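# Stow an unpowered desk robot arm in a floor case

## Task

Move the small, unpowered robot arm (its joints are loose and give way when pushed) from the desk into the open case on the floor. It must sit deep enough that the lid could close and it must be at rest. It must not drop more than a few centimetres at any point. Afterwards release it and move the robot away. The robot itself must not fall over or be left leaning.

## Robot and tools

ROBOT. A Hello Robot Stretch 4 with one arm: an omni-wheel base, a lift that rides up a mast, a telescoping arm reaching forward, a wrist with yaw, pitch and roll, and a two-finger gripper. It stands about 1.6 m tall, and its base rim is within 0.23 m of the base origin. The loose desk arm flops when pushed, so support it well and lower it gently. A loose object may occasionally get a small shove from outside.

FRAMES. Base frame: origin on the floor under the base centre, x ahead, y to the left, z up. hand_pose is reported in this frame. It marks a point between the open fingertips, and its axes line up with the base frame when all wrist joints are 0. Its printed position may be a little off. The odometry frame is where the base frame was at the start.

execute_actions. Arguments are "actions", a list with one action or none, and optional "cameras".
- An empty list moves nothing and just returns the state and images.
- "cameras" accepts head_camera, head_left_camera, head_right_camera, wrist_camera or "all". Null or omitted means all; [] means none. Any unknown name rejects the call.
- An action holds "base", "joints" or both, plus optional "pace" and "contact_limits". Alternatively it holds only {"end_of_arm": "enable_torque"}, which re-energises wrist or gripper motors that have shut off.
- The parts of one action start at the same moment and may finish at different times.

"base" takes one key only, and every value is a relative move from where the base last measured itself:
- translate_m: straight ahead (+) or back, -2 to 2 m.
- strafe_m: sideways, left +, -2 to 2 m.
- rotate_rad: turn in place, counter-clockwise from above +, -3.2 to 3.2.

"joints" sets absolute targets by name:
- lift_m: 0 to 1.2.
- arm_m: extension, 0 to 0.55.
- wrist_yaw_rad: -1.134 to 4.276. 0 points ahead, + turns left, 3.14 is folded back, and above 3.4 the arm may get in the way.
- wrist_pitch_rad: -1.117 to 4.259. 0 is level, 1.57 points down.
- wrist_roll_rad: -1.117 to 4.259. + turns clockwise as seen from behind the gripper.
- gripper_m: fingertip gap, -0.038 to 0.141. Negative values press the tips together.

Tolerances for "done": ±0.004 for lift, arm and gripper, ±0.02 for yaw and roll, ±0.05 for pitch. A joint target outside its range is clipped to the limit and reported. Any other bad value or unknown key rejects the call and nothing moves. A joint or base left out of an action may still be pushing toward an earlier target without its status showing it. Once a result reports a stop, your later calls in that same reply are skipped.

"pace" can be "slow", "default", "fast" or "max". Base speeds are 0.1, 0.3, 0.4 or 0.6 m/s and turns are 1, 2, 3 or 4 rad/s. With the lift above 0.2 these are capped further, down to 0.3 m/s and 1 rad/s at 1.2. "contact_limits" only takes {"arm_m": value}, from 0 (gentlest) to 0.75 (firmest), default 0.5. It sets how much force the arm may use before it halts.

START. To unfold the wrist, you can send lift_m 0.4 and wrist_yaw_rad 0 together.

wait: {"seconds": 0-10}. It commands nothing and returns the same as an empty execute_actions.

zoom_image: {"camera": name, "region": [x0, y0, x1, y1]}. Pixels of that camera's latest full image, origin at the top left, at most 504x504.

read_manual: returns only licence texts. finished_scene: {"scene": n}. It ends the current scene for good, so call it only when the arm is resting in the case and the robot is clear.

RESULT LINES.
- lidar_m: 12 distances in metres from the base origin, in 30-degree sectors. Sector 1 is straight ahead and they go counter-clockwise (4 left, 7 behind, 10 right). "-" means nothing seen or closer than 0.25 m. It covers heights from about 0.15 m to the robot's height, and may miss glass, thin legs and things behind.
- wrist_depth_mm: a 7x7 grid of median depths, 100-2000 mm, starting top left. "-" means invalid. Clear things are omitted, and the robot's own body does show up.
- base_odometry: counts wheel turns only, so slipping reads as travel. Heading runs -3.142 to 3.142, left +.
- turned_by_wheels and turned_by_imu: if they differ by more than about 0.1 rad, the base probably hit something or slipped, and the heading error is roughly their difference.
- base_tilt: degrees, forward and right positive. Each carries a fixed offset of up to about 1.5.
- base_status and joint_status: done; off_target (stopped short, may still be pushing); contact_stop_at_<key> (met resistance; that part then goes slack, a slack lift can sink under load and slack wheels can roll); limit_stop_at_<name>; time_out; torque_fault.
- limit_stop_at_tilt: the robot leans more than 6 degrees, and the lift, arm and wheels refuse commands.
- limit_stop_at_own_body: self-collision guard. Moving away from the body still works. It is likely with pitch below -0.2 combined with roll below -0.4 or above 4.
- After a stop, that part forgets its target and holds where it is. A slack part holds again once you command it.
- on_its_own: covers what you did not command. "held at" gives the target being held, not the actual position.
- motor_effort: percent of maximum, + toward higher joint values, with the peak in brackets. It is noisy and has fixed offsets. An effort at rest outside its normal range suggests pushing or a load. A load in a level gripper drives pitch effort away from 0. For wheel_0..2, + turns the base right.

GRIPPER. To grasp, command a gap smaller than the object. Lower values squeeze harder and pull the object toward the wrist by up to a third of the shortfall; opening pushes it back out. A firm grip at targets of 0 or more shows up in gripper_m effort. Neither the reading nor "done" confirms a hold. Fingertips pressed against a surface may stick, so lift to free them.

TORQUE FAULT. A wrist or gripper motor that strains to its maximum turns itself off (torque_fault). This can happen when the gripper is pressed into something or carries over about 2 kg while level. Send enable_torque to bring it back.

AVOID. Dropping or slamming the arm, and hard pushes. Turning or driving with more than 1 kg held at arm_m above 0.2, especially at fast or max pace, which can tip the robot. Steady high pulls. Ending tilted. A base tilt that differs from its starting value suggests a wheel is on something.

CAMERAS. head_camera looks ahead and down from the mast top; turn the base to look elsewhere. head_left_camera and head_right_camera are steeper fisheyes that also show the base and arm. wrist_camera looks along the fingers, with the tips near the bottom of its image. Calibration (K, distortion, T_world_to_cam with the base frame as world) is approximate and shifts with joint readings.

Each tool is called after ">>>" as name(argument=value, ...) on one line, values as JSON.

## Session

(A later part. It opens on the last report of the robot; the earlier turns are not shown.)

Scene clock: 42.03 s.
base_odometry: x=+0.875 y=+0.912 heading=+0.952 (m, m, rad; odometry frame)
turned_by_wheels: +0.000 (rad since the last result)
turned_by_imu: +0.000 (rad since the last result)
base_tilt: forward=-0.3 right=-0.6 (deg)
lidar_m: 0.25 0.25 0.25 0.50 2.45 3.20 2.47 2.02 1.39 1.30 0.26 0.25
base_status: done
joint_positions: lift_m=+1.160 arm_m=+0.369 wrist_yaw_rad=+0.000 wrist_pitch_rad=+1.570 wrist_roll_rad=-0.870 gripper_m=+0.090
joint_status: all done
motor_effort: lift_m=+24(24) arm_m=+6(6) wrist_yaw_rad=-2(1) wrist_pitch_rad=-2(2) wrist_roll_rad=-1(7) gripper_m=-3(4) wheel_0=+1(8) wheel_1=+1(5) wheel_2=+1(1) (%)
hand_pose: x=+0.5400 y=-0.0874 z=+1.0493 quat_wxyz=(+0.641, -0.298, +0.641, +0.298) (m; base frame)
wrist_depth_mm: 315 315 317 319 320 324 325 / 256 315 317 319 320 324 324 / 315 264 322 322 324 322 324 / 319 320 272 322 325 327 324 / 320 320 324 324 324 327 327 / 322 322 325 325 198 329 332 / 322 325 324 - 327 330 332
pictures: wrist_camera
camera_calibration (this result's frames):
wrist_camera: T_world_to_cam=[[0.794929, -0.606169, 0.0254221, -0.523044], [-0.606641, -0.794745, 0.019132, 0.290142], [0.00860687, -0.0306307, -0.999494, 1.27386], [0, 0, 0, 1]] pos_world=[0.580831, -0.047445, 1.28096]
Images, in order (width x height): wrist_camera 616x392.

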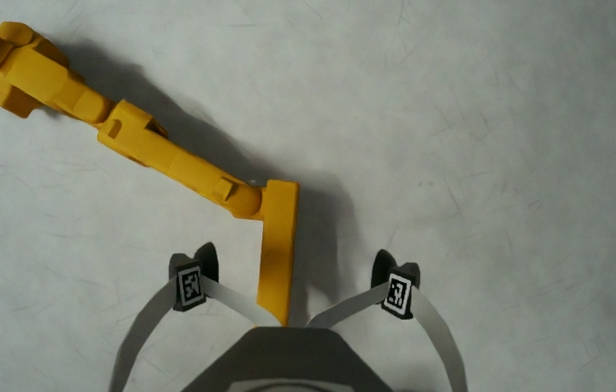

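>>> execute_actions(actions=[{"joints":{"lift_m":1.086}}], cameras=["wrist_camera"])

>>> execute_actions(actions=[{"joints":{"gripper_m":-0.025}}], cameras=["wrist_camera"])

>>> execute_actions(actions=[{"joints":{"lift_m":1.15},"pace":"slow"}])

Scene clock: 43.63 s.
base_odometry: x=+0.875 y=+0.912 heading=+0.952 (m, m, rad; odometry frame)
turned_by_wheels: +0.000 (rad since the last result)
turned_by_imu: -0.001 (rad since the last result)
base_tilt: forward=-0.4 right=-0.7 (deg)
lidar_m: 0.25 0.25 0.25 0.51 2.46 3.24 2.45 2.04 1.38 1.31 0.26 0.25
base_status: not commanded
joint_positions: lift_m=+1.086 arm_m=+0.369 wrist_yaw_rad=+0.000 wrist_pitch_rad=+1.570 wrist_roll_rad=-0.870 gripper_m=+0.090
joint_status: all done
motor_effort: lift_m=+14(23) arm_m=+6(6) wrist_yaw_rad=-1(0) wrist_pitch_rad=+0(2) wrist_roll_rad=-1(2) gripper_m=-4(2) wheel_0=+1(1) wheel_1=+1(0) wheel_2=+2(2) (%)
hand_pose: x=+0.5400 y=-0.0874 z=+0.9762 quat_wxyz=(+0.641, -0.298, +0.641, +0.298) (m; base frame)
wrist_depth_mm: 244 244 244 247 248 248 249 / 193 245 245 247 249 250 250 / 244 191 247 249 250 252 252 / 246 247 194 250 252 252 253 / 248 248 249 252 253 254 254 / 247 250 193 251 198 254 255 / 250 251 251 - 255 255 256
pictures: wrist_camera
camera_calibration (this result's frames):
wrist_camera: T_world_to_cam=[[0.79493, -0.606168, 0.0254222, -0.521188], [-0.60664, -0.794747, 0.0191319, 0.291542], [0.00860704, -0.0306307, -0.999494, 1.20078], [0, 0, 0, 1]] pos_world=[0.580834, -0.0474449, 1.20785]
Images, in order (width x height): wrist_camera 616x392.

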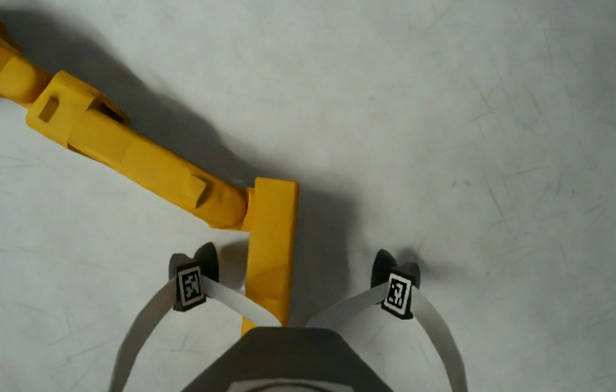

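Scene clock: 45.50 s.
base_odometry: x=+0.875 y=+0.912 heading=+0.952 (m, m, rad; odometry frame)
turned_by_wheels: +0.000 (rad since the last result)
turned_by_imu: -0.001 (rad since the last result)
base_tilt: forward=-0.3 right=-0.6 (deg)
lidar_m: 0.25 0.25 0.25 0.52 2.45 3.26 2.43 2.03 1.38 1.31 0.28 0.25
base_status: not commanded
joint_positions: lift_m=+1.086 arm_m=+0.369 wrist_yaw_rad=+0.000 wrist_pitch_rad=+1.569 wrist_roll_rad=-0.870 gripper_m=-0.024
joint_status: all done
motor_effort: lift_m=+15(15) arm_m=+6(6) wrist_yaw_rad=+0(1) wrist_pitch_rad=+2(3) wrist_roll_rad=-1(2) gripper_m=-23(17) wheel_0=+1(1) wheel_1=+1(1) wheel_2=+2(1) (%)
hand_pose: x=+0.5404 y=-0.0874 z=+0.9760 quat_wxyz=(+0.642, -0.298, +0.641, +0.298) (m; base frame)
wrist_depth_mm: 241 244 245 246 247 248 248 / 186 244 245 247 247 250 249 / 245 184 247 247 250 251 250 / 244 246 179 187 250 250 252 / 246 247 249 183 251 253 252 / 248 248 186 178 181 253 254 / 248 249 250 - 252 253 255
pictures: wrist_camera
camera_calibration (this result's frames):
wrist_camera: T_world_to_cam=[[0.794932, -0.606127, 0.0263248, -0.522328], [-0.60662, -0.794778, 0.0184435, 0.292406], [0.00974326, -0.0306304, -0.999483, 1.20001], [0, 0, 0, 1]] pos_world=[0.580903, -0.0474429, 1.20775]
Images, in order (width x height): wrist_camera 616x392.

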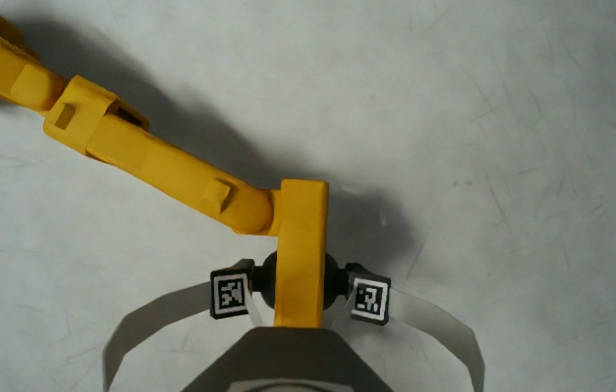

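Scene clock: 46.90 s.
base_odometry: x=+0.875 y=+0.912 heading=+0.952 (m, m, rad; odometry frame)
turned_by_wheels: +0.000 (rad since the last result)
turned_by_imu: +0.000 (rad since the last result)
base_tilt: forward=-0.5 right=-0.5 (deg)
lidar_m: 0.25 0.25 0.25 0.51 2.43 3.21 2.45 2.03 1.40 1.32 0.25 0.25
base_status: not commanded
joint_positions: lift_m=+1.149 arm_m=+0.369 wrist_yaw_rad=+0.000 wrist_pitch_rad=+1.569 wrist_roll_rad=-0.870 gripper_m=-0.024
joint_status: all done
motor_effort: lift_m=+27(27) arm_m=+6(6) wrist_yaw_rad=+0(1) wrist_pitch_rad=+1(2) wrist_roll_rad=+0(0) gripper_m=-19(22) wheel_0=+1(2) wheel_1=+1(1) wheel_2=+2(1) (%)
hand_pose: x=+0.5404 y=-0.0874 z=+1.0391 quat_wxyz=(+0.642, -0.298, +0.641, +0.298) (m; base frame)
wrist_depth_mm: 303 304 306 307 309 312 310 / 189 306 307 307 310 312 312 / 306 185 309 309 312 312 314 / 307 310 180 189 312 315 317 / 307 309 310 182 315 315 317 / 310 310 183 177 182 319 319 / 312 312 312 - 319 319 320
pictures: head_camera, head_left_camera, head_right_camera, wrist_camera
camera_calibration (this result's frames):
wrist_camera: T_world_to_cam=[[0.794931, -0.606127, 0.0263484, -0.524021], [-0.606621, -0.794778, 0.0184255, 0.291268], [0.00977294, -0.0306304, -0.999483, 1.26302], [0, 0, 0, 1]] pos_world=[0.580907, -0.0474428, 1.27081]
Images, in order (width x height): head_camera 420x560, head_left_camera 420x672, head_right_camera 420x672, wrist_camera 616x392.

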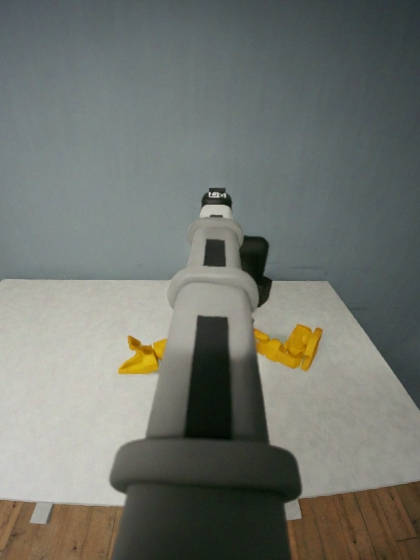

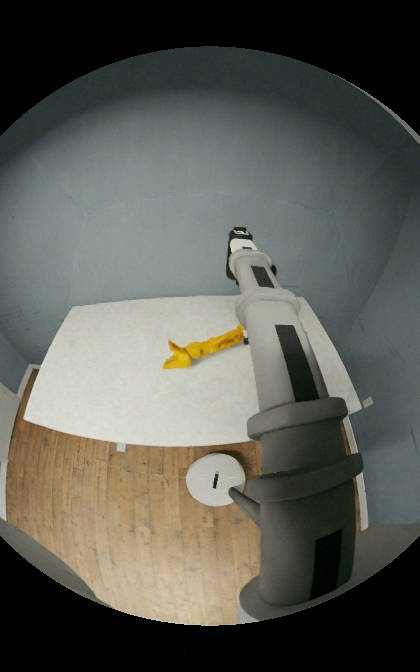

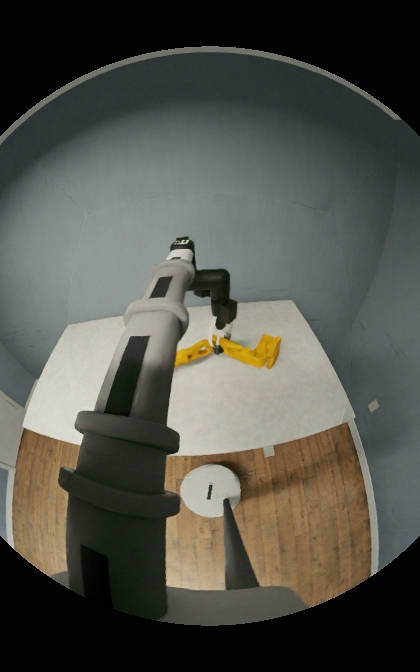

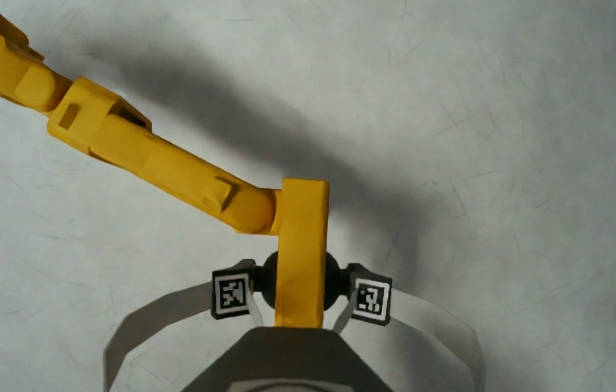

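>>> execute_actions(actions=[{"joints":{"lift_m":1.2,"gripper_m":-0.036},"pace":"slow"}], cameras=[])

>>> execute_actions(actions=[{"base":{"translate_m":-0.5},"pace":"slow"}])

Scene clock: 49.93 s.
base_odometry: x=+0.875 y=+0.912 heading=+0.952 (m, m, rad; odometry frame)
turned_by_wheels: +0.000 (rad since the last result)
turned_by_imu: -0.001 (rad since the last result)
base_tilt: forward=-0.3 right=-0.5 (deg)
lidar_m: 0.25 0.25 0.25 0.55 2.44 3.25 2.46 2.01 1.41 1.30 0.27 0.25
base_status: not commanded
joint_positions: lift_m=+1.199 arm_m=+0.369 wrist_yaw_rad=+0.000 wrist_pitch_rad=+1.569 wrist_roll_rad=-0.870 gripper_m=-0.035
joint_status: all done
motor_effort: lift_m=+27(33) arm_m=+5(6) wrist_yaw_rad=-1(0) wrist_pitch_rad=+2(2) wrist_roll_rad=-1(0) gripper_m=-23(27) wheel_0=+1(1) wheel_1=+1(1) wheel_2=+1(1) (%)
hand_pose: x=+0.5404 y=-0.0874 z=+1.0891 quat_wxyz=(+0.642, -0.298, +0.641, +0.298) (m; base frame)
wrist_depth_mm: 351 351 355 357 359 359 364 / 187 355 359 359 359 364 366 / 351 183 357 359 359 364 366 / 357 357 178 187 364 364 366 / 357 359 359 181 364 368 370 / 362 359 182 175 181 368 368 / 362 364 362 - 368 370 373
pictures: none
No camera images: the call's "cameras" was empty. Leave "cameras" out to get every camera's image.

Scene clock: 56.20 s.
base_odometry: x=+0.584 y=+0.504 heading=+0.952 (m, m, rad; odometry frame)
turned_by_wheels: +0.000 (rad since the last result)
turned_by_imu: -0.001 (rad since the last result)
base_tilt: forward=-0.3 right=-0.5 (deg)
lidar_m: 0.44 0.41 0.85 2.33 2.42 3.18 1.97 2.07 1.45 1.35 1.37 0.43
base_status: done
joint_positions: lift_m=+1.199 arm_m=+0.369 wrist_yaw_rad=+0.000 wrist_pitch_rad=+1.569 wrist_roll_rad=-0.870 gripper_m=-0.035
joint_status: not commanded
motor_effort: lift_m=+27(27) arm_m=+6(5) wrist_yaw_rad=+0(0) wrist_pitch_rad=+3(1) wrist_roll_rad=+0(1) gripper_m=-22(20) wheel_0=-1(6) wheel_1=-1(4) wheel_2=+0(6) (%)
hand_pose: x=+0.5405 y=-0.0874 z=+1.0891 quat_wxyz=(+0.642, -0.298, +0.641, +0.298) (m; base frame)
wrist_depth_mm: 1255 1281 1281 357 357 362 362 / 186 1281 1281 1308 362 359 362 / 1255 184 1308 1308 375 364 366 / 1308 1308 178 187 1308 364 368 / 1308 1098 1160 180 1281 1281 370 / 1308 1118 182 175 180 1308 370 / 1308 1308 1308 - 1308 1366 1336
pictures: head_camera, head_left_camera, head_right_camera, wrist_camera
camera_calibration (this result's frames):
wrist_camera: T_world_to_cam=[[0.794926, -0.606127, 0.0264966, -0.525559], [-0.606624, -0.794778, 0.0183124, 0.290519], [0.00995928, -0.0306305, -0.999481, 1.3129], [0, 0, 0, 1]] pos_world=[0.580941, -0.0474428, 1.32082]
Images, in order (width x height): head_camera 420x560, head_left_camera 420x672, head_right_camera 420x672, wrist_camera 616x392.

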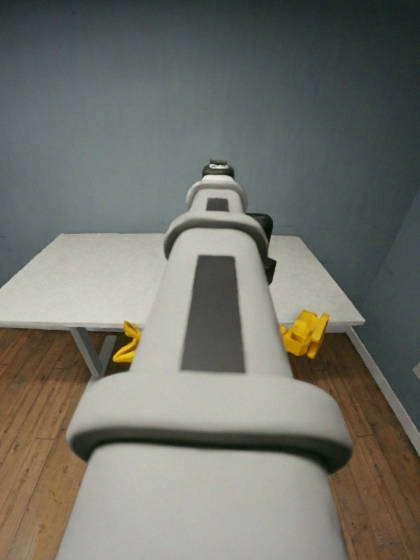

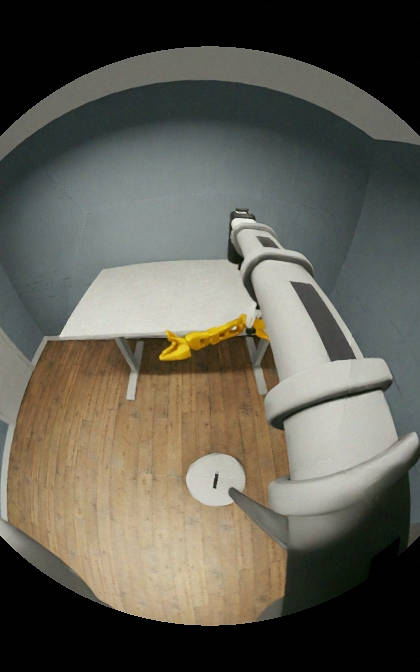

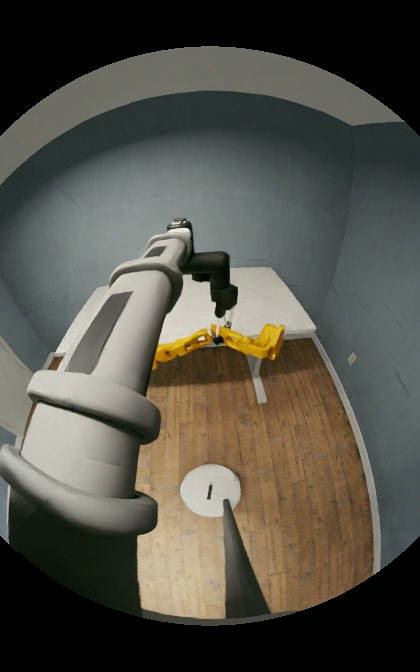

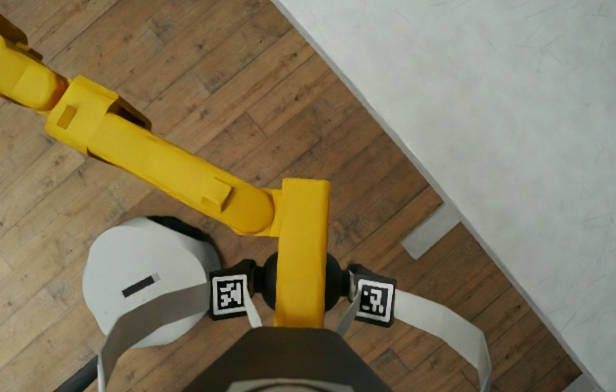

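>>> execute_actions(actions=[{"joints":{"lift_m":1.058},"pace":"slow"}])

Scene clock: 58.53 s.
base_odometry: x=+0.584 y=+0.504 heading=+0.952 (m, m, rad; odometry frame)
turned_by_wheels: +0.000 (rad since the last result)
turned_by_imu: -0.001 (rad since the last result)
base_tilt: forward=-0.4 right=-0.6 (deg)
lidar_m: 0.43 0.40 0.89 2.35 2.44 3.19 1.94 2.06 1.42 1.35 1.39 0.44
base_status: not commanded
joint_positions: lift_m=+1.058 arm_m=+0.369 wrist_yaw_rad=+0.000 wrist_pitch_rad=+1.569 wrist_roll_rad=-0.870 gripper_m=-0.035
joint_status: all done
motor_effort: lift_m=+16(28) arm_m=+5(5) wrist_yaw_rad=+1(0) wrist_pitch_rad=+3(3) wrist_roll_rad=-1(0) gripper_m=-24(21) wheel_0=-1(1) wheel_1=-1(1) wheel_2=+0(0) (%)
hand_pose: x=+0.5405 y=-0.0874 z=+0.9480 quat_wxyz=(+0.642, -0.298, +0.641, +0.298) (m; base frame)
wrist_depth_mm: 1138 1160 1160 1138 219 220 220 / 187 1160 1160 1160 1160 220 220 / 1160 184 1182 1160 1182 224 221 / 1182 1160 177 187 1160 1182 222 / 1160 960 1182 180 1160 1182 1182 / 1138 946 181 175 181 1182 1205 / 1160 946 1160 - 1255 1182 1182
pictures: head_camera, head_left_camera, head_right_camera, wrist_camera
camera_calibration (this result's frames):
wrist_camera: T_world_to_cam=[[0.794926, -0.606127, 0.0264967, -0.521823], [-0.606624, -0.794778, 0.0183123, 0.293105], [0.00995941, -0.0306305, -0.999481, 1.17186], [0, 0, 0, 1]] pos_world=[0.580945, -0.0474428, 1.17971]
Images, in order (width x height): head_camera 420x560, head_left_camera 420x672, head_right_camera 420x672, wrist_camera 616x392.

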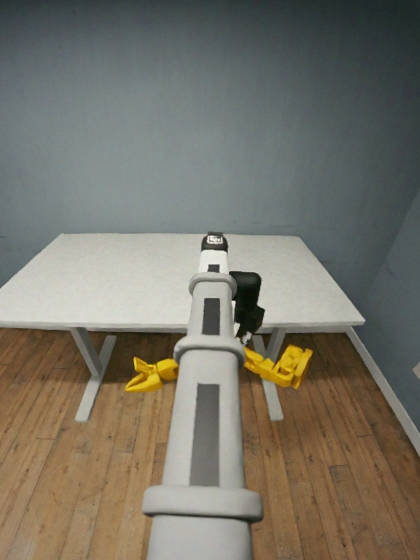

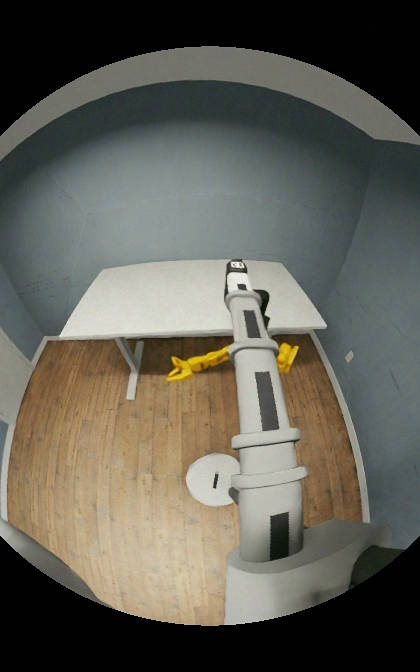

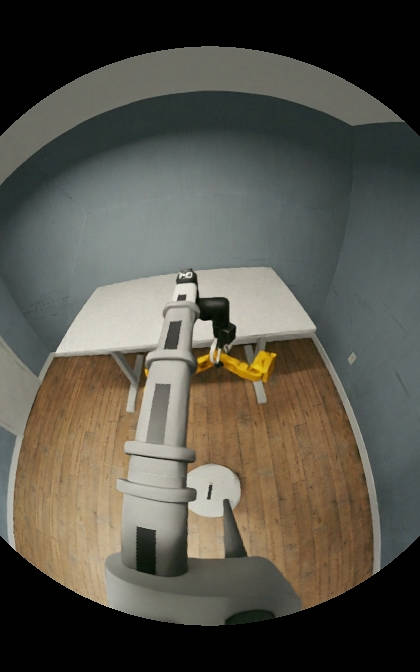

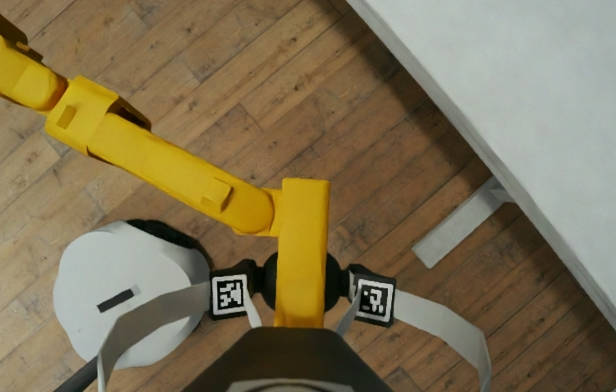

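>>> execute_actions(actions=[{"joints":{"lift_m":1.025},"pace":"slow"}], cameras=[])

>>> execute_actions(actions=[{"joints":{"wrist_roll_rad":0.2},"pace":"slow"}])

Scene clock: 59.97 s.
base_odometry: x=+0.584 y=+0.504 heading=+0.952 (m, m, rad; odometry frame)
turned_by_wheels: +0.000 (rad since the last result)
turned_by_imu: +0.000 (rad since the last result)
base_tilt: forward=-0.5 right=-0.6 (deg)
lidar_m: 0.46 0.44 0.88 2.34 2.41 3.18 1.94 2.08 1.43 1.35 1.38 0.45
base_status: not commanded
joint_positions: lift_m=+1.025 arm_m=+0.369 wrist_yaw_rad=+0.000 wrist_pitch_rad=+1.569 wrist_roll_rad=-0.870 gripper_m=-0.035
joint_status: all done
motor_effort: lift_m=+16(15) arm_m=+5(5) wrist_yaw_rad=+0(0) wrist_pitch_rad=+3(2) wrist_roll_rad=-1(1) gripper_m=-22(23) wheel_0=-1(1) wheel_1=-1(1) wheel_2=+0(0) (%)
hand_pose: x=+0.5405 y=-0.0874 z=+0.9150 quat_wxyz=(+0.642, -0.298, +0.641, +0.298) (m; base frame)
wrist_depth_mm: 1098 1078 1118 1138 1138 187 187 / 187 1118 1098 1138 1118 188 188 / 1098 183 1160 1118 1160 1138 189 / 1138 1138 178 186 1138 1138 207 / 1118 917 1160 181 1160 1118 1160 / 917 917 181 175 181 1138 1160 / 1118 931 1118 - 1138 1138 1160
pictures: none
No camera images: the call's "cameras" was empty. Leave "cameras" out to get every camera's image.

Scene clock: 61.33 s.
base_odometry: x=+0.584 y=+0.504 heading=+0.952 (m, m, rad; odometry frame)
turned_by_wheels: +0.000 (rad since the last result)
turned_by_imu: +0.000 (rad since the last result)
base_tilt: forward=-0.3 right=-0.5 (deg)
lidar_m: 0.34 0.63 0.90 2.35 2.39 3.20 1.95 2.09 1.44 1.33 1.40 0.33
base_status: not commanded
joint_positions: lift_m=+1.025 arm_m=+0.369 wrist_yaw_rad=+0.001 wrist_pitch_rad=+1.571 wrist_roll_rad=+0.198 gripper_m=-0.035
joint_status: all done
motor_effort: lift_m=+16(16) arm_m=+6(6) wrist_yaw_rad=-3(5) wrist_pitch_rad=-5(4) wrist_roll_rad=+5(10) gripper_m=-23(22) wheel_0=+0(0) wheel_1=-1(1) wheel_2=+0(0) (%)
hand_pose: x=+0.5399 y=-0.0874 z=+0.9150 quat_wxyz=(+0.703, +0.070, +0.704, -0.070) (m; base frame)
wrist_depth_mm: 181 182 194 1118 1118 1138 1118 / 1078 1098 1118 1118 1118 1138 1138 / 1098 1118 1118 1138 1138 1160 1138 / 185 182 180 186 1160 1138 1118 / 1118 1138 1118 179 1182 1138 1160 / 1138 1138 182 175 180 1138 1160 / 1138 1138 1138 - 1160 1182 1205
pictures: head_camera, head_left_camera, head_right_camera, wrist_camera
camera_calibration (this result's frames):
wrist_camera: T_world_to_cam=[[-0.146921, -0.988831, 0.0250695, -0.0441585], [-0.98887, 0.147433, 0.0199901, 0.580529], [-0.0234629, -0.0218535, -0.999486, 1.1577], [0, 0, 0, 1]] pos_world=[0.594743, -0.103955, 1.1466]
Images, in order (width x height): head_camera 420x560, head_left_camera 420x672, head_right_camera 420x672, wrist_camera 616x392.

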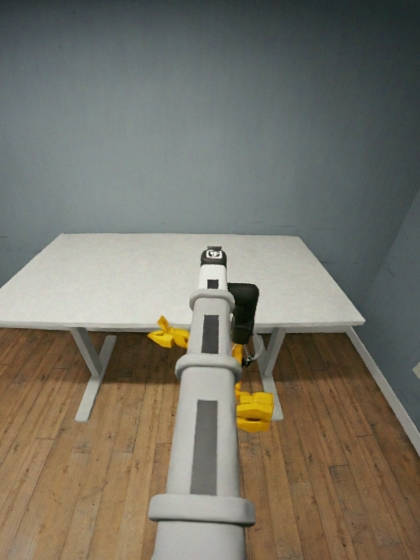

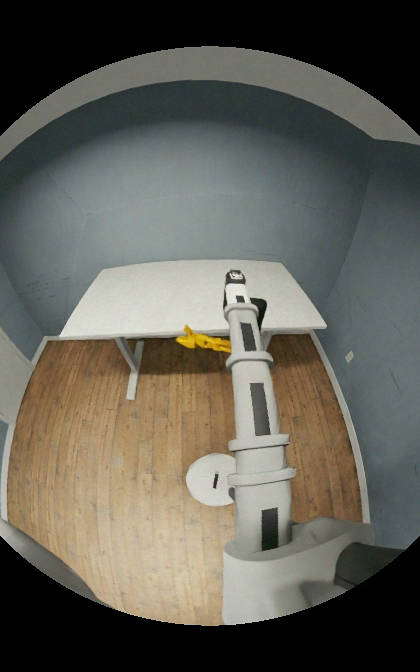

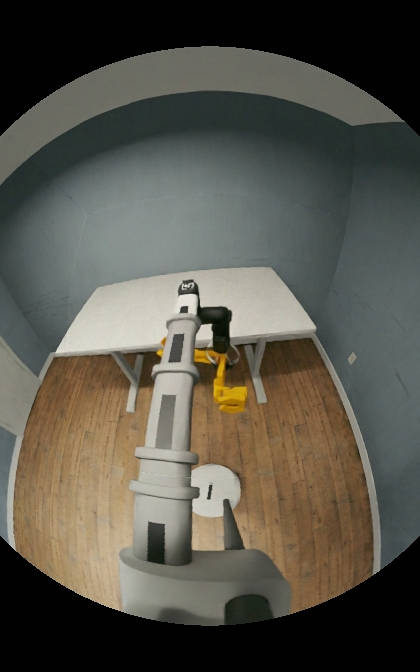

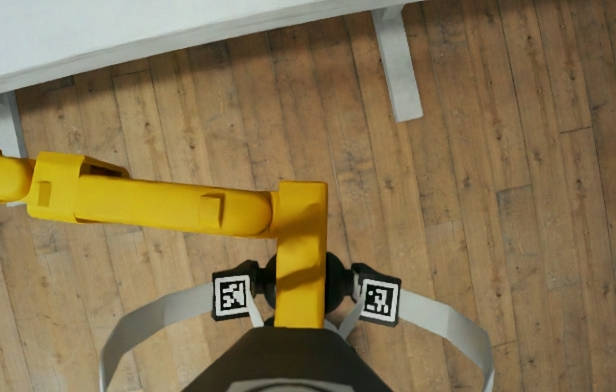

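Folding now, to about 95°. Continue.

>>> execute_actions(actions=[{"joints":{"wrist_roll_rad":0.9},"pace":"slow"}])

Scene clock: 62.63 s.
base_odometry: x=+0.584 y=+0.504 heading=+0.952 (m, m, rad; odometry frame)
turned_by_wheels: +0.000 (rad since the last result)
turned_by_imu: +0.000 (rad since the last result)
base_tilt: forward=-0.3 right=-0.6 (deg)
lidar_m: 0.30 0.66 0.90 2.31 2.39 3.19 1.97 2.10 1.44 1.34 1.37 0.73
base_status: not commanded
joint_positions: lift_m=+1.025 arm_m=+0.369 wrist_yaw_rad=+0.001 wrist_pitch_rad=+1.573 wrist_roll_rad=+0.897 gripper_m=-0.035
joint_status: all done
motor_effort: lift_m=+16(16) arm_m=+6(5) wrist_yaw_rad=-5(5) wrist_pitch_rad=-8(9) wrist_roll_rad=+9(7) gripper_m=-22(22) wheel_0=+0(0) wheel_1=+0(1) wheel_2=+0(0) (%)
hand_pose: x=+0.5395 y=-0.0874 z=+0.9149 quat_wxyz=(+0.637, +0.306, +0.638, -0.306) (m; base frame)
wrist_depth_mm: 179 181 1098 1118 1118 1138 1182 / 180 1138 1118 1138 1138 1138 1138 / 181 1138 1118 1118 1138 1160 1138 / 1078 1118 1118 1138 1138 1160 1160 / 1118 1118 174 177 1138 1160 1160 / 192 182 179 177 180 1160 1160 / 191 1138 1118 - 946 946 1205
pictures: head_camera, head_left_camera, head_right_camera, wrist_camera
camera_calibration (this result's frames):
wrist_camera: T_world_to_cam=[[-0.748281, -0.662858, 0.0263619, 0.307552], [-0.662538, 0.748743, 0.0206724, 0.456082], [-0.0334411, -0.00199701, -0.999439, 1.16472], [0, 0, 0, 1]] pos_world=[0.571257, -0.135299, 1.14653]
Images, in order (width x height): head_camera 420x560, head_left_camera 420x672, head_right_camera 420x672, wrist_camera 616x392.

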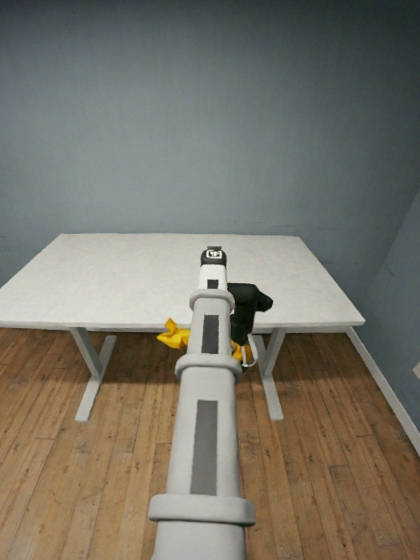

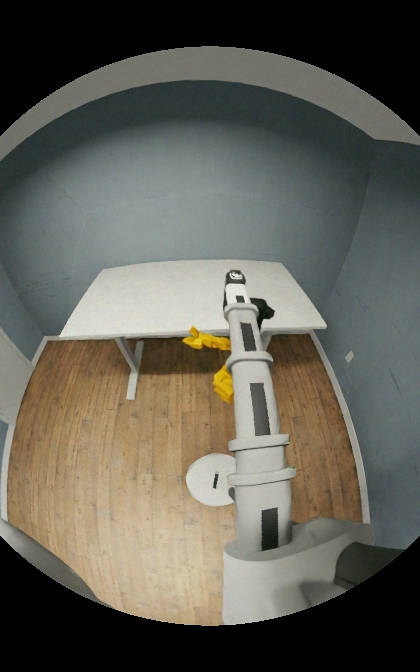

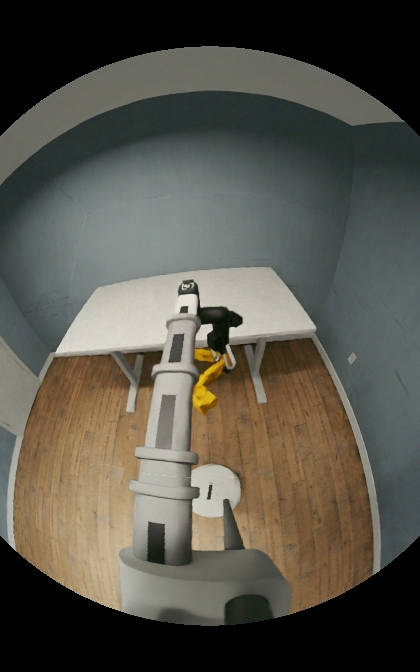

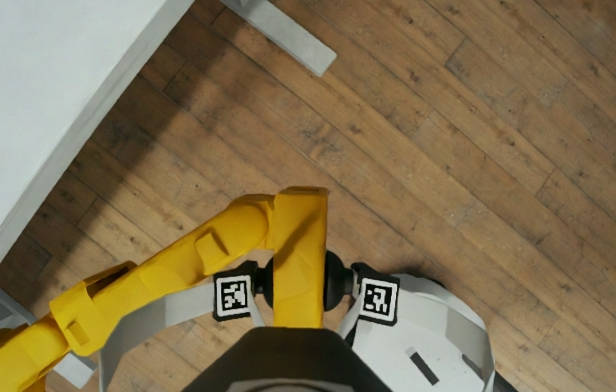

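>>> execute_actions(actions=[{"joints":{"wrist_roll_rad":1.35,"arm_m":0.39},"pace":"slow"}])

Scene clock: 63.97 s.
base_odometry: x=+0.584 y=+0.504 heading=+0.952 (m, m, rad; odometry frame)
turned_by_wheels: +0.000 (rad since the last result)
turned_by_imu: -0.001 (rad since the last result)
base_tilt: forward=-0.5 right=-0.6 (deg)
lidar_m: 0.37 0.68 0.88 2.35 2.43 3.20 1.96 2.07 1.42 1.34 1.37 0.69
base_status: not commanded
joint_positions: lift_m=+1.025 arm_m=+0.388 wrist_yaw_rad=+0.000 wrist_pitch_rad=+1.580 wrist_roll_rad=+1.347 gripper_m=-0.035
joint_status: all done
on_its_own: wrist_pitch_rad is at rest, and its effort (-29) is outside its rest range (-23 to +23)
motor_effort: lift_m=+16(16) arm_m=+8(7) wrist_yaw_rad=+0(6) wrist_pitch_rad=-29(28) wrist_roll_rad=+9(13) gripper_m=-23(23) wheel_0=+1(0) wheel_1=+0(0) wheel_2=-2(2) (%)
hand_pose: x=+0.5568 y=-0.0874 z=+0.9149 quat_wxyz=(+0.550, +0.439, +0.555, -0.443) (m; base frame)
wrist_depth_mm: 178 946 1118 1138 1138 1138 1138 / 179 1098 1098 1118 1160 1138 1160 / 180 1098 1118 1098 1160 1138 1205 / 181 1118 1098 208 1160 1138 1182 / 183 1098 178 177 1118 946 1182 / 193 187 179 178 181 946 1182 / 193 237 1138 - 1160 976 1205
pictures: head_camera, head_left_camera, head_right_camera, wrist_camera
camera_calibration (this result's frames):
wrist_camera: T_world_to_cam=[[-0.962297, -0.269929, 0.0335126, 0.467469], [-0.26931, 0.962806, 0.0218495, 0.266222], [-0.0381639, 0.0120004, -0.999199, 1.16894], [0, 0, 0, 1]] pos_world=[0.566151, -0.144164, 1.14652]
Images, in order (width x height): head_camera 420x560, head_left_camera 420x672, head_right_camera 420x672, wrist_camera 616x392.

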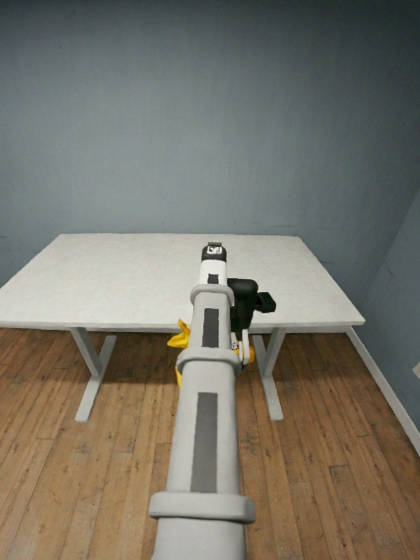

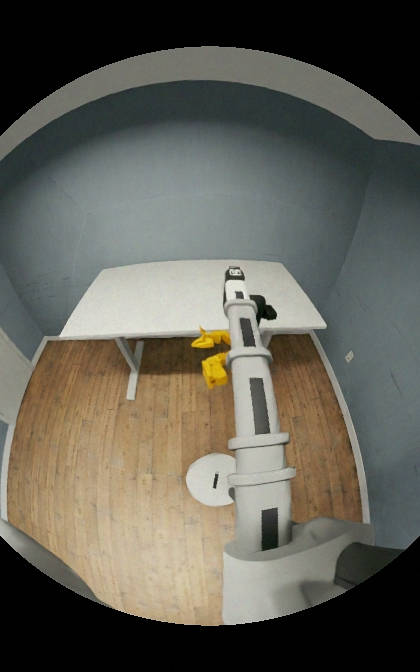

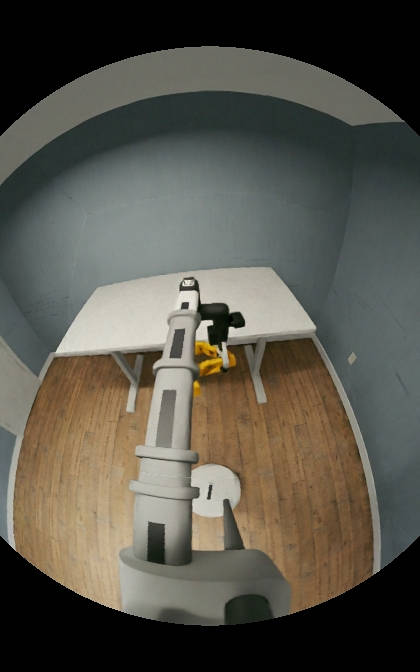

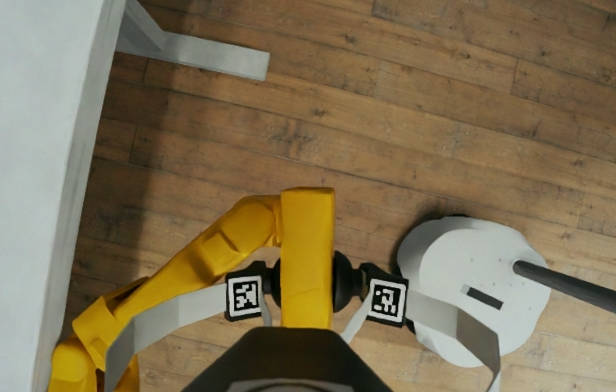

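>>> execute_actions(actions=[{"joints":{"arm_m":0.30,"wrist_yaw_rad":-0.0},"pace":"slow"}])

>>> zoom_image(camera="head_left_camera", region=[140,280,320,420])

>>> zoom_image(camera="head_right_camera", region=[140,290,320,430])

Scene clock: 66.47 s.
base_odometry: x=+0.584 y=+0.504 heading=+0.952 (m, m, rad; odometry frame)
turned_by_wheels: +0.000 (rad since the last result)
turned_by_imu: -0.001 (rad since the last result)
base_tilt: forward=-0.4 right=-0.6 (deg)
lidar_m: 0.29 0.67 0.86 2.33 2.43 3.19 1.95 2.10 1.44 1.33 1.37 0.69
base_status: not commanded
joint_positions: lift_m=+1.025 arm_m=+0.301 wrist_yaw_rad=+0.000 wrist_pitch_rad=+1.571 wrist_roll_rad=+1.350 gripper_m=-0.035
joint_status: all done
motor_effort: lift_m=+17(16) arm_m=-6(9) wrist_yaw_rad=-1(5) wrist_pitch_rad=-4(29) wrist_roll_rad=+1(9) gripper_m=-21(24) wheel_0=+1(0) wheel_1=+0(0) wheel_2=-2(2) (%)
hand_pose: x=+0.4719 y=-0.0874 z=+0.9149 quat_wxyz=(+0.552, +0.442, +0.552, -0.442) (m; base frame)
wrist_depth_mm: 1060 1078 1098 1118 1118 1138 1182 / 1098 1118 1118 1118 1138 1138 1138 / 1118 1118 1138 1138 1118 1182 1160 / 1098 1138 1118 1138 1160 1138 1182 / 1118 227 173 175 931 946 1182 / 190 183 182 177 181 946 1182 / 195 1138 1138 - 1182 1160 1182
pictures: head_camera, head_left_camera, head_right_camera, wrist_camera
camera_calibration (this result's frames):
wrist_camera: T_world_to_cam=[[-0.963208, -0.267568, 0.0252605, 0.393921], [-0.267127, 0.963463, 0.0195364, 0.244492], [-0.0295649, 0.0120698, -0.99949, 1.1619], [0, 0, 0, 1]] pos_world=[0.47909, -0.144182, 1.14658]
Images, in order (width x height): head_camera 420x560, head_left_camera 420x672, head_right_camera 420x672, wrist_camera 616x392.

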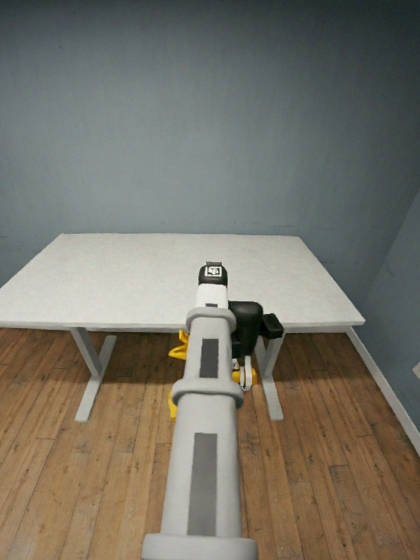

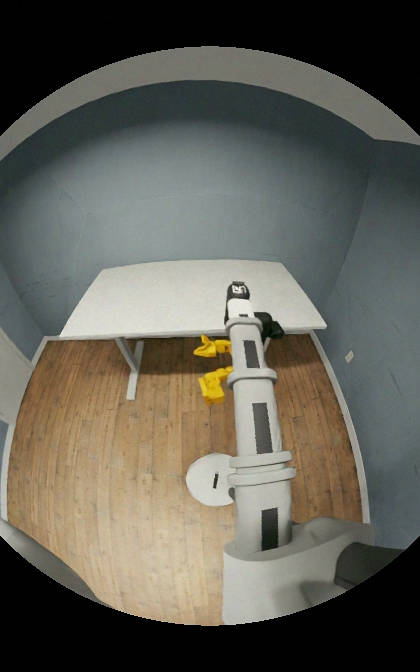

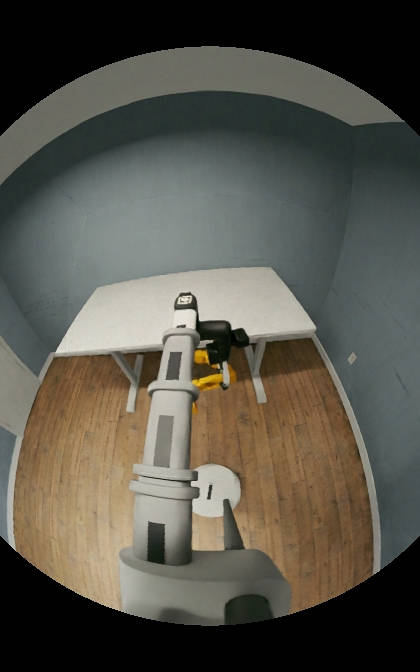

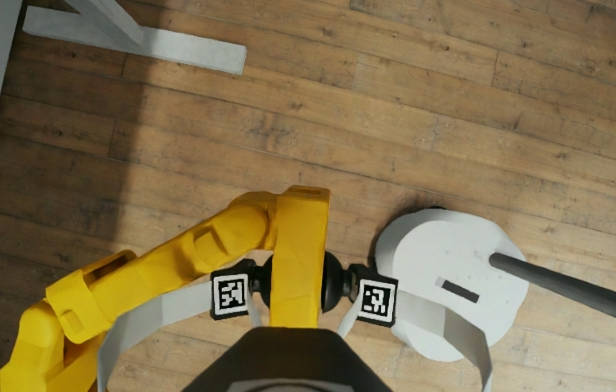

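Region (140, 280, 320, 420) of head_left_camera's 420x672 image, scaled by 2.800, with more detail than that image has.

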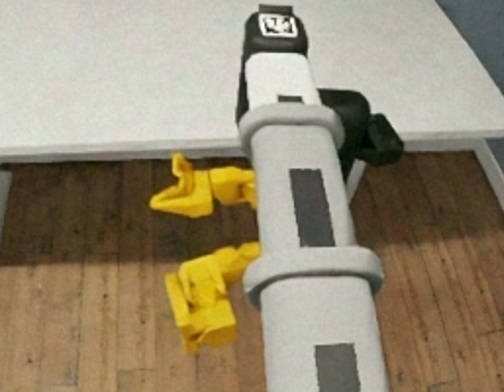

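Region (140, 290, 320, 430) of head_right_camera's 420x672 image, scaled by 2.800, with more detail than that image has.

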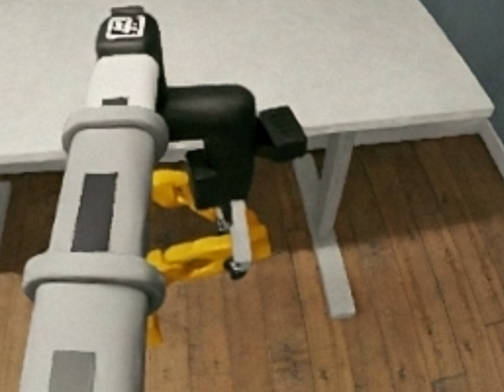

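>>> execute_actions(actions=[{"joints":{"lift_m":1.13},"pace":"slow"}], cameras=[])

>>> execute_actions(actions=[{"base":{"translate_m":0.4},"joints":{"arm_m":0.42},"pace":"slow"}], cameras=["head_left_camera"])

>>> execute_actions(actions=[{"joints":{"lift_m":1.09},"pace":"slow"}], cameras=["head_left_camera","wrist_camera"])

Scene clock: 68.83 s.
base_odometry: x=+0.584 y=+0.504 heading=+0.952 (m, m, rad; odometry frame)
turned_by_wheels: +0.000 (rad since the last result)
turned_by_imu: -0.001 (rad since the last result)
base_tilt: forward=-0.3 right=-0.4 (deg)
lidar_m: 0.31 0.67 0.88 2.34 2.43 3.18 1.94 2.05 1.44 1.35 1.38 0.69
base_status: not commanded
joint_positions: lift_m=+1.129 arm_m=+0.301 wrist_yaw_rad=+0.000 wrist_pitch_rad=+1.571 wrist_roll_rad=+1.350 gripper_m=-0.035
joint_status: all done
motor_effort: lift_m=+27(27) arm_m=-6(6) wrist_yaw_rad=-1(1) wrist_pitch_rad=-4(4) wrist_roll_rad=+1(1) gripper_m=-22(24) wheel_0=+0(1) wheel_1=+0(0) wheel_2=-2(2) (%)
hand_pose: x=+0.4719 y=-0.0874 z=+1.0191 quat_wxyz=(+0.552, +0.442, +0.552, -0.442) (m; base frame)
wrist_depth_mm: 281 1160 1205 1255 1255 1255 1229 / 283 1205 1229 1229 1255 1255 1255 / 285 1205 1229 1229 1255 1229 1281 / 296 1205 1205 1229 1255 1229 1255 / 306 229 173 175 1060 1025 1281 / 190 183 181 177 180 1042 1281 / 194 1255 1281 - 1281 1255 1308
pictures: none
No camera images: the call's "cameras" was empty. Leave "cameras" out to get every camera's image.

Scene clock: 74.10 s.
base_odometry: x=+0.816 y=+0.830 heading=+0.952 (m, m, rad; odometry frame)
turned_by_wheels: +0.000 (rad since the last result)
turned_by_imu: -0.002 (rad since the last result)
base_tilt: forward=-0.3 right=-0.6 (deg)
lidar_m: 0.25 0.26 0.34 0.89 2.46 3.21 2.35 1.99 1.41 1.31 0.38 0.26
base_status: done
joint_positions: lift_m=+1.129 arm_m=+0.419 wrist_yaw_rad=+0.000 wrist_pitch_rad=+1.571 wrist_roll_rad=+1.350 gripper_m=-0.035
joint_status: all done
motor_effort: lift_m=+27(27) arm_m=+6(6) wrist_yaw_rad=-1(1) wrist_pitch_rad=-3(4) wrist_roll_rad=+1(1) gripper_m=-26(22) wheel_0=+3(6) wheel_1=+3(5) wheel_2=+0(3) (%)
hand_pose: x=+0.5898 y=-0.0874 z=+1.0191 quat_wxyz=(+0.552, +0.442, +0.552, -0.442) (m; base frame)
wrist_depth_mm: 281 282 285 290 290 291 294 / 282 283 287 287 291 294 294 / 283 286 287 290 293 294 296 / 283 285 289 290 294 297 298 / 285 228 174 175 296 298 297 / 190 183 181 177 181 300 301 / 195 290 291 - 297 300 303
pictures: head_left_camera
Images, in order (width x height): head_left_camera 420x672.

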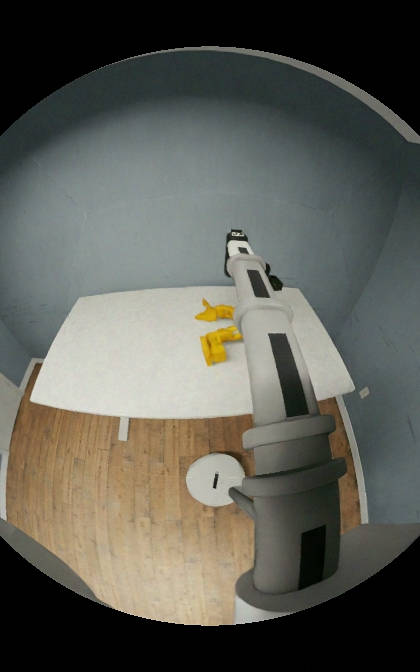

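Scene clock: 75.27 s.
base_odometry: x=+0.816 y=+0.830 heading=+0.952 (m, m, rad; odometry frame)
turned_by_wheels: +0.000 (rad since the last result)
turned_by_imu: +0.000 (rad since the last result)
base_tilt: forward=-0.3 right=-0.7 (deg)
lidar_m: 0.25 0.27 0.35 0.86 2.44 3.20 2.35 2.04 1.40 1.31 0.40 0.25
base_status: not commanded
joint_positions: lift_m=+1.090 arm_m=+0.419 wrist_yaw_rad=+0.000 wrist_pitch_rad=+1.571 wrist_roll_rad=+1.350 gripper_m=-0.035
joint_status: all done
motor_effort: lift_m=+14(27) arm_m=+6(6) wrist_yaw_rad=-1(1) wrist_pitch_rad=-4(4) wrist_roll_rad=+1(1) gripper_m=-19(27) wheel_0=+2(2) wheel_1=+3(3) wheel_2=+0(0) (%)
hand_pose: x=+0.5898 y=-0.0874 z=+0.9801 quat_wxyz=(+0.552, +0.442, +0.552, -0.442) (m; base frame)
wrist_depth_mm: 244 246 248 250 251 255 255 / 245 246 249 251 253 255 257 / 246 248 250 251 253 256 258 / 248 249 251 251 255 256 260 / 248 250 176 178 255 257 260 / 186 182 182 177 179 260 259 / 191 251 253 - 258 260 264
pictures: head_left_camera, wrist_camera
camera_calibration (this result's frames):
wrist_camera: T_world_to_cam=[[-0.963234, -0.267457, 0.0254345, 0.505679], [-0.267012, 0.963494, 0.0195845, 0.274597], [-0.029744, 0.0120732, -0.999485, 1.23062], [0, 0, 0, 1]] pos_world=[0.597012, -0.144183, 1.21175]
Images, in order (width x height): head_left_camera 420x672, wrist_camera 616x392.

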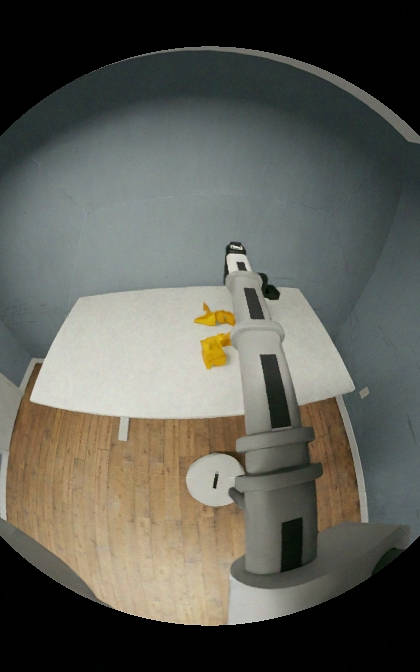

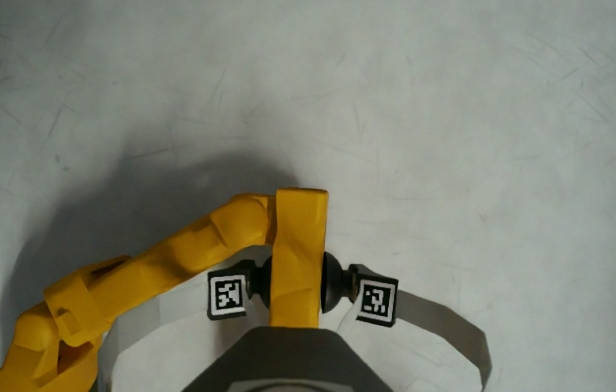

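>>> execute_actions(actions=[{"joints":{"gripper_m":0.05},"pace":"slow"}], cameras=[])

>>> execute_actions(actions=[{"joints":{"lift_m":1.17}}], cameras=[])

>>> execute_actions(actions=[{"joints":{"gripper_m":0.141,"wrist_roll_rad":1.9,"arm_m":0.45},"base":{"strafe_m":0.014}}], cameras=["wrist_camera"])

Scene clock: 78.83 s.
base_odometry: x=+0.816 y=+0.830 heading=+0.952 (m, m, rad; odometry frame)
turned_by_wheels: +0.000 (rad since the last result)
turned_by_imu: -0.001 (rad since the last result)
base_tilt: forward=-0.4 right=-0.6 (deg)
lidar_m: 0.25 0.27 0.34 0.86 2.44 3.23 2.38 2.01 1.44 1.31 0.42 0.27
base_status: not commanded
joint_positions: lift_m=+1.090 arm_m=+0.419 wrist_yaw_rad=+0.000 wrist_pitch_rad=+1.571 wrist_roll_rad=+1.350 gripper_m=+0.050
joint_status: all done
motor_effort: lift_m=+15(14) arm_m=+6(6) wrist_yaw_rad=+0(1) wrist_pitch_rad=-2(5) wrist_roll_rad=-1(1) gripper_m=-7(21) wheel_0=+2(2) wheel_1=+3(3) wheel_2=+0(0) (%)
hand_pose: x=+0.5899 y=-0.0874 z=+0.9801 quat_wxyz=(+0.552, +0.442, +0.552, -0.442) (m; base frame)
wrist_depth_mm: 245 246 249 249 252 254 255 / 246 246 249 252 255 256 256 / 247 247 251 253 254 257 258 / 250 250 251 202 255 256 259 / 249 228 193 201 258 258 260 / 197 196 213 189 200 259 263 / 195 250 255 - 258 259 264
pictures: none
No camera images: the call's "cameras" was empty. Leave "cameras" out to get every camera's image.

Scene clock: 80.17 s.
base_odometry: x=+0.816 y=+0.830 heading=+0.952 (m, m, rad; odometry frame)
turned_by_wheels: +0.000 (rad since the last result)
turned_by_imu: +0.000 (rad since the last result)
base_tilt: forward=-0.4 right=-0.5 (deg)
lidar_m: 0.27 0.26 0.37 0.85 2.44 3.23 2.34 2.00 1.44 1.31 0.41 0.27
base_status: not commanded
joint_positions: lift_m=+1.170 arm_m=+0.419 wrist_yaw_rad=+0.000 wrist_pitch_rad=+1.571 wrist_roll_rad=+1.350 gripper_m=+0.050
joint_status: all done
motor_effort: lift_m=+24(25) arm_m=+6(6) wrist_yaw_rad=+0(0) wrist_pitch_rad=-1(3) wrist_roll_rad=+0(0) gripper_m=-5(6) wheel_0=+2(2) wheel_1=+2(2) wheel_2=+0(0) (%)
hand_pose: x=+0.5900 y=-0.0874 z=+1.0593 quat_wxyz=(+0.552, +0.442, +0.552, -0.442) (m; base frame)
wrist_depth_mm: 322 324 325 329 329 334 336 / 324 325 329 330 332 334 334 / 324 327 329 332 334 334 338 / 325 327 330 330 336 338 340 / 329 329 276 274 336 340 342 / 327 274 196 264 200 340 342 / 330 268 332 - 338 340 345
pictures: none
No camera images: the call's "cameras" was empty. Leave "cameras" out to get every camera's image.

Scene clock: 82.10 s.
base_odometry: x=+0.805 y=+0.838 heading=+0.952 (m, m, rad; odometry frame)
turned_by_wheels: +0.000 (rad since the last result)
turned_by_imu: -0.001 (rad since the last result)
base_tilt: forward=-0.3 right=-0.7 (deg)
lidar_m: 0.25 0.27 0.36 0.81 2.42 3.21 2.35 2.04 1.39 1.33 0.41 0.28
base_status: done
joint_positions: lift_m=+1.170 arm_m=+0.449 wrist_yaw_rad=+0.000 wrist_pitch_rad=+1.570 wrist_roll_rad=+1.900 gripper_m=+0.141
joint_status: all done
motor_effort: lift_m=+24(24) arm_m=+6(6) wrist_yaw_rad=+0(0) wrist_pitch_rad=-3(1) wrist_roll_rad=+1(6) gripper_m=+1(2) wheel_0=-2(7) wheel_1=+2(9) wheel_2=+0(0) (%)
hand_pose: x=+0.6200 y=-0.0874 z=+1.0593 quat_wxyz=(+0.412, +0.575, +0.411, -0.575) (m; base frame)
wrist_depth_mm: 320 325 327 330 332 334 338 / 324 322 329 330 332 336 340 / 325 327 329 329 334 336 338 / 327 325 329 274 336 336 340 / 327 327 330 332 338 340 340 / 329 329 278 334 263 270 342 / 330 332 279 - 272 265 343
pictures: wrist_camera
camera_calibration (this result's frames):
wrist_camera: T_world_to_cam=[[-0.961049, 0.275288, 0.0245213, 0.57988], [0.27578, 0.961021, 0.0195961, -0.0556492], [-0.0181709, 0.0255953, -0.999507, 1.30472], [0, 0, 0, 1]] pos_world=[0.596348, -0.139549, 1.29095]
Images, in order (width x height): wrist_camera 616x392.

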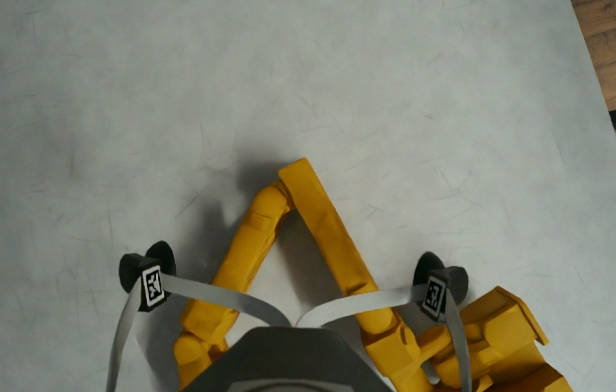

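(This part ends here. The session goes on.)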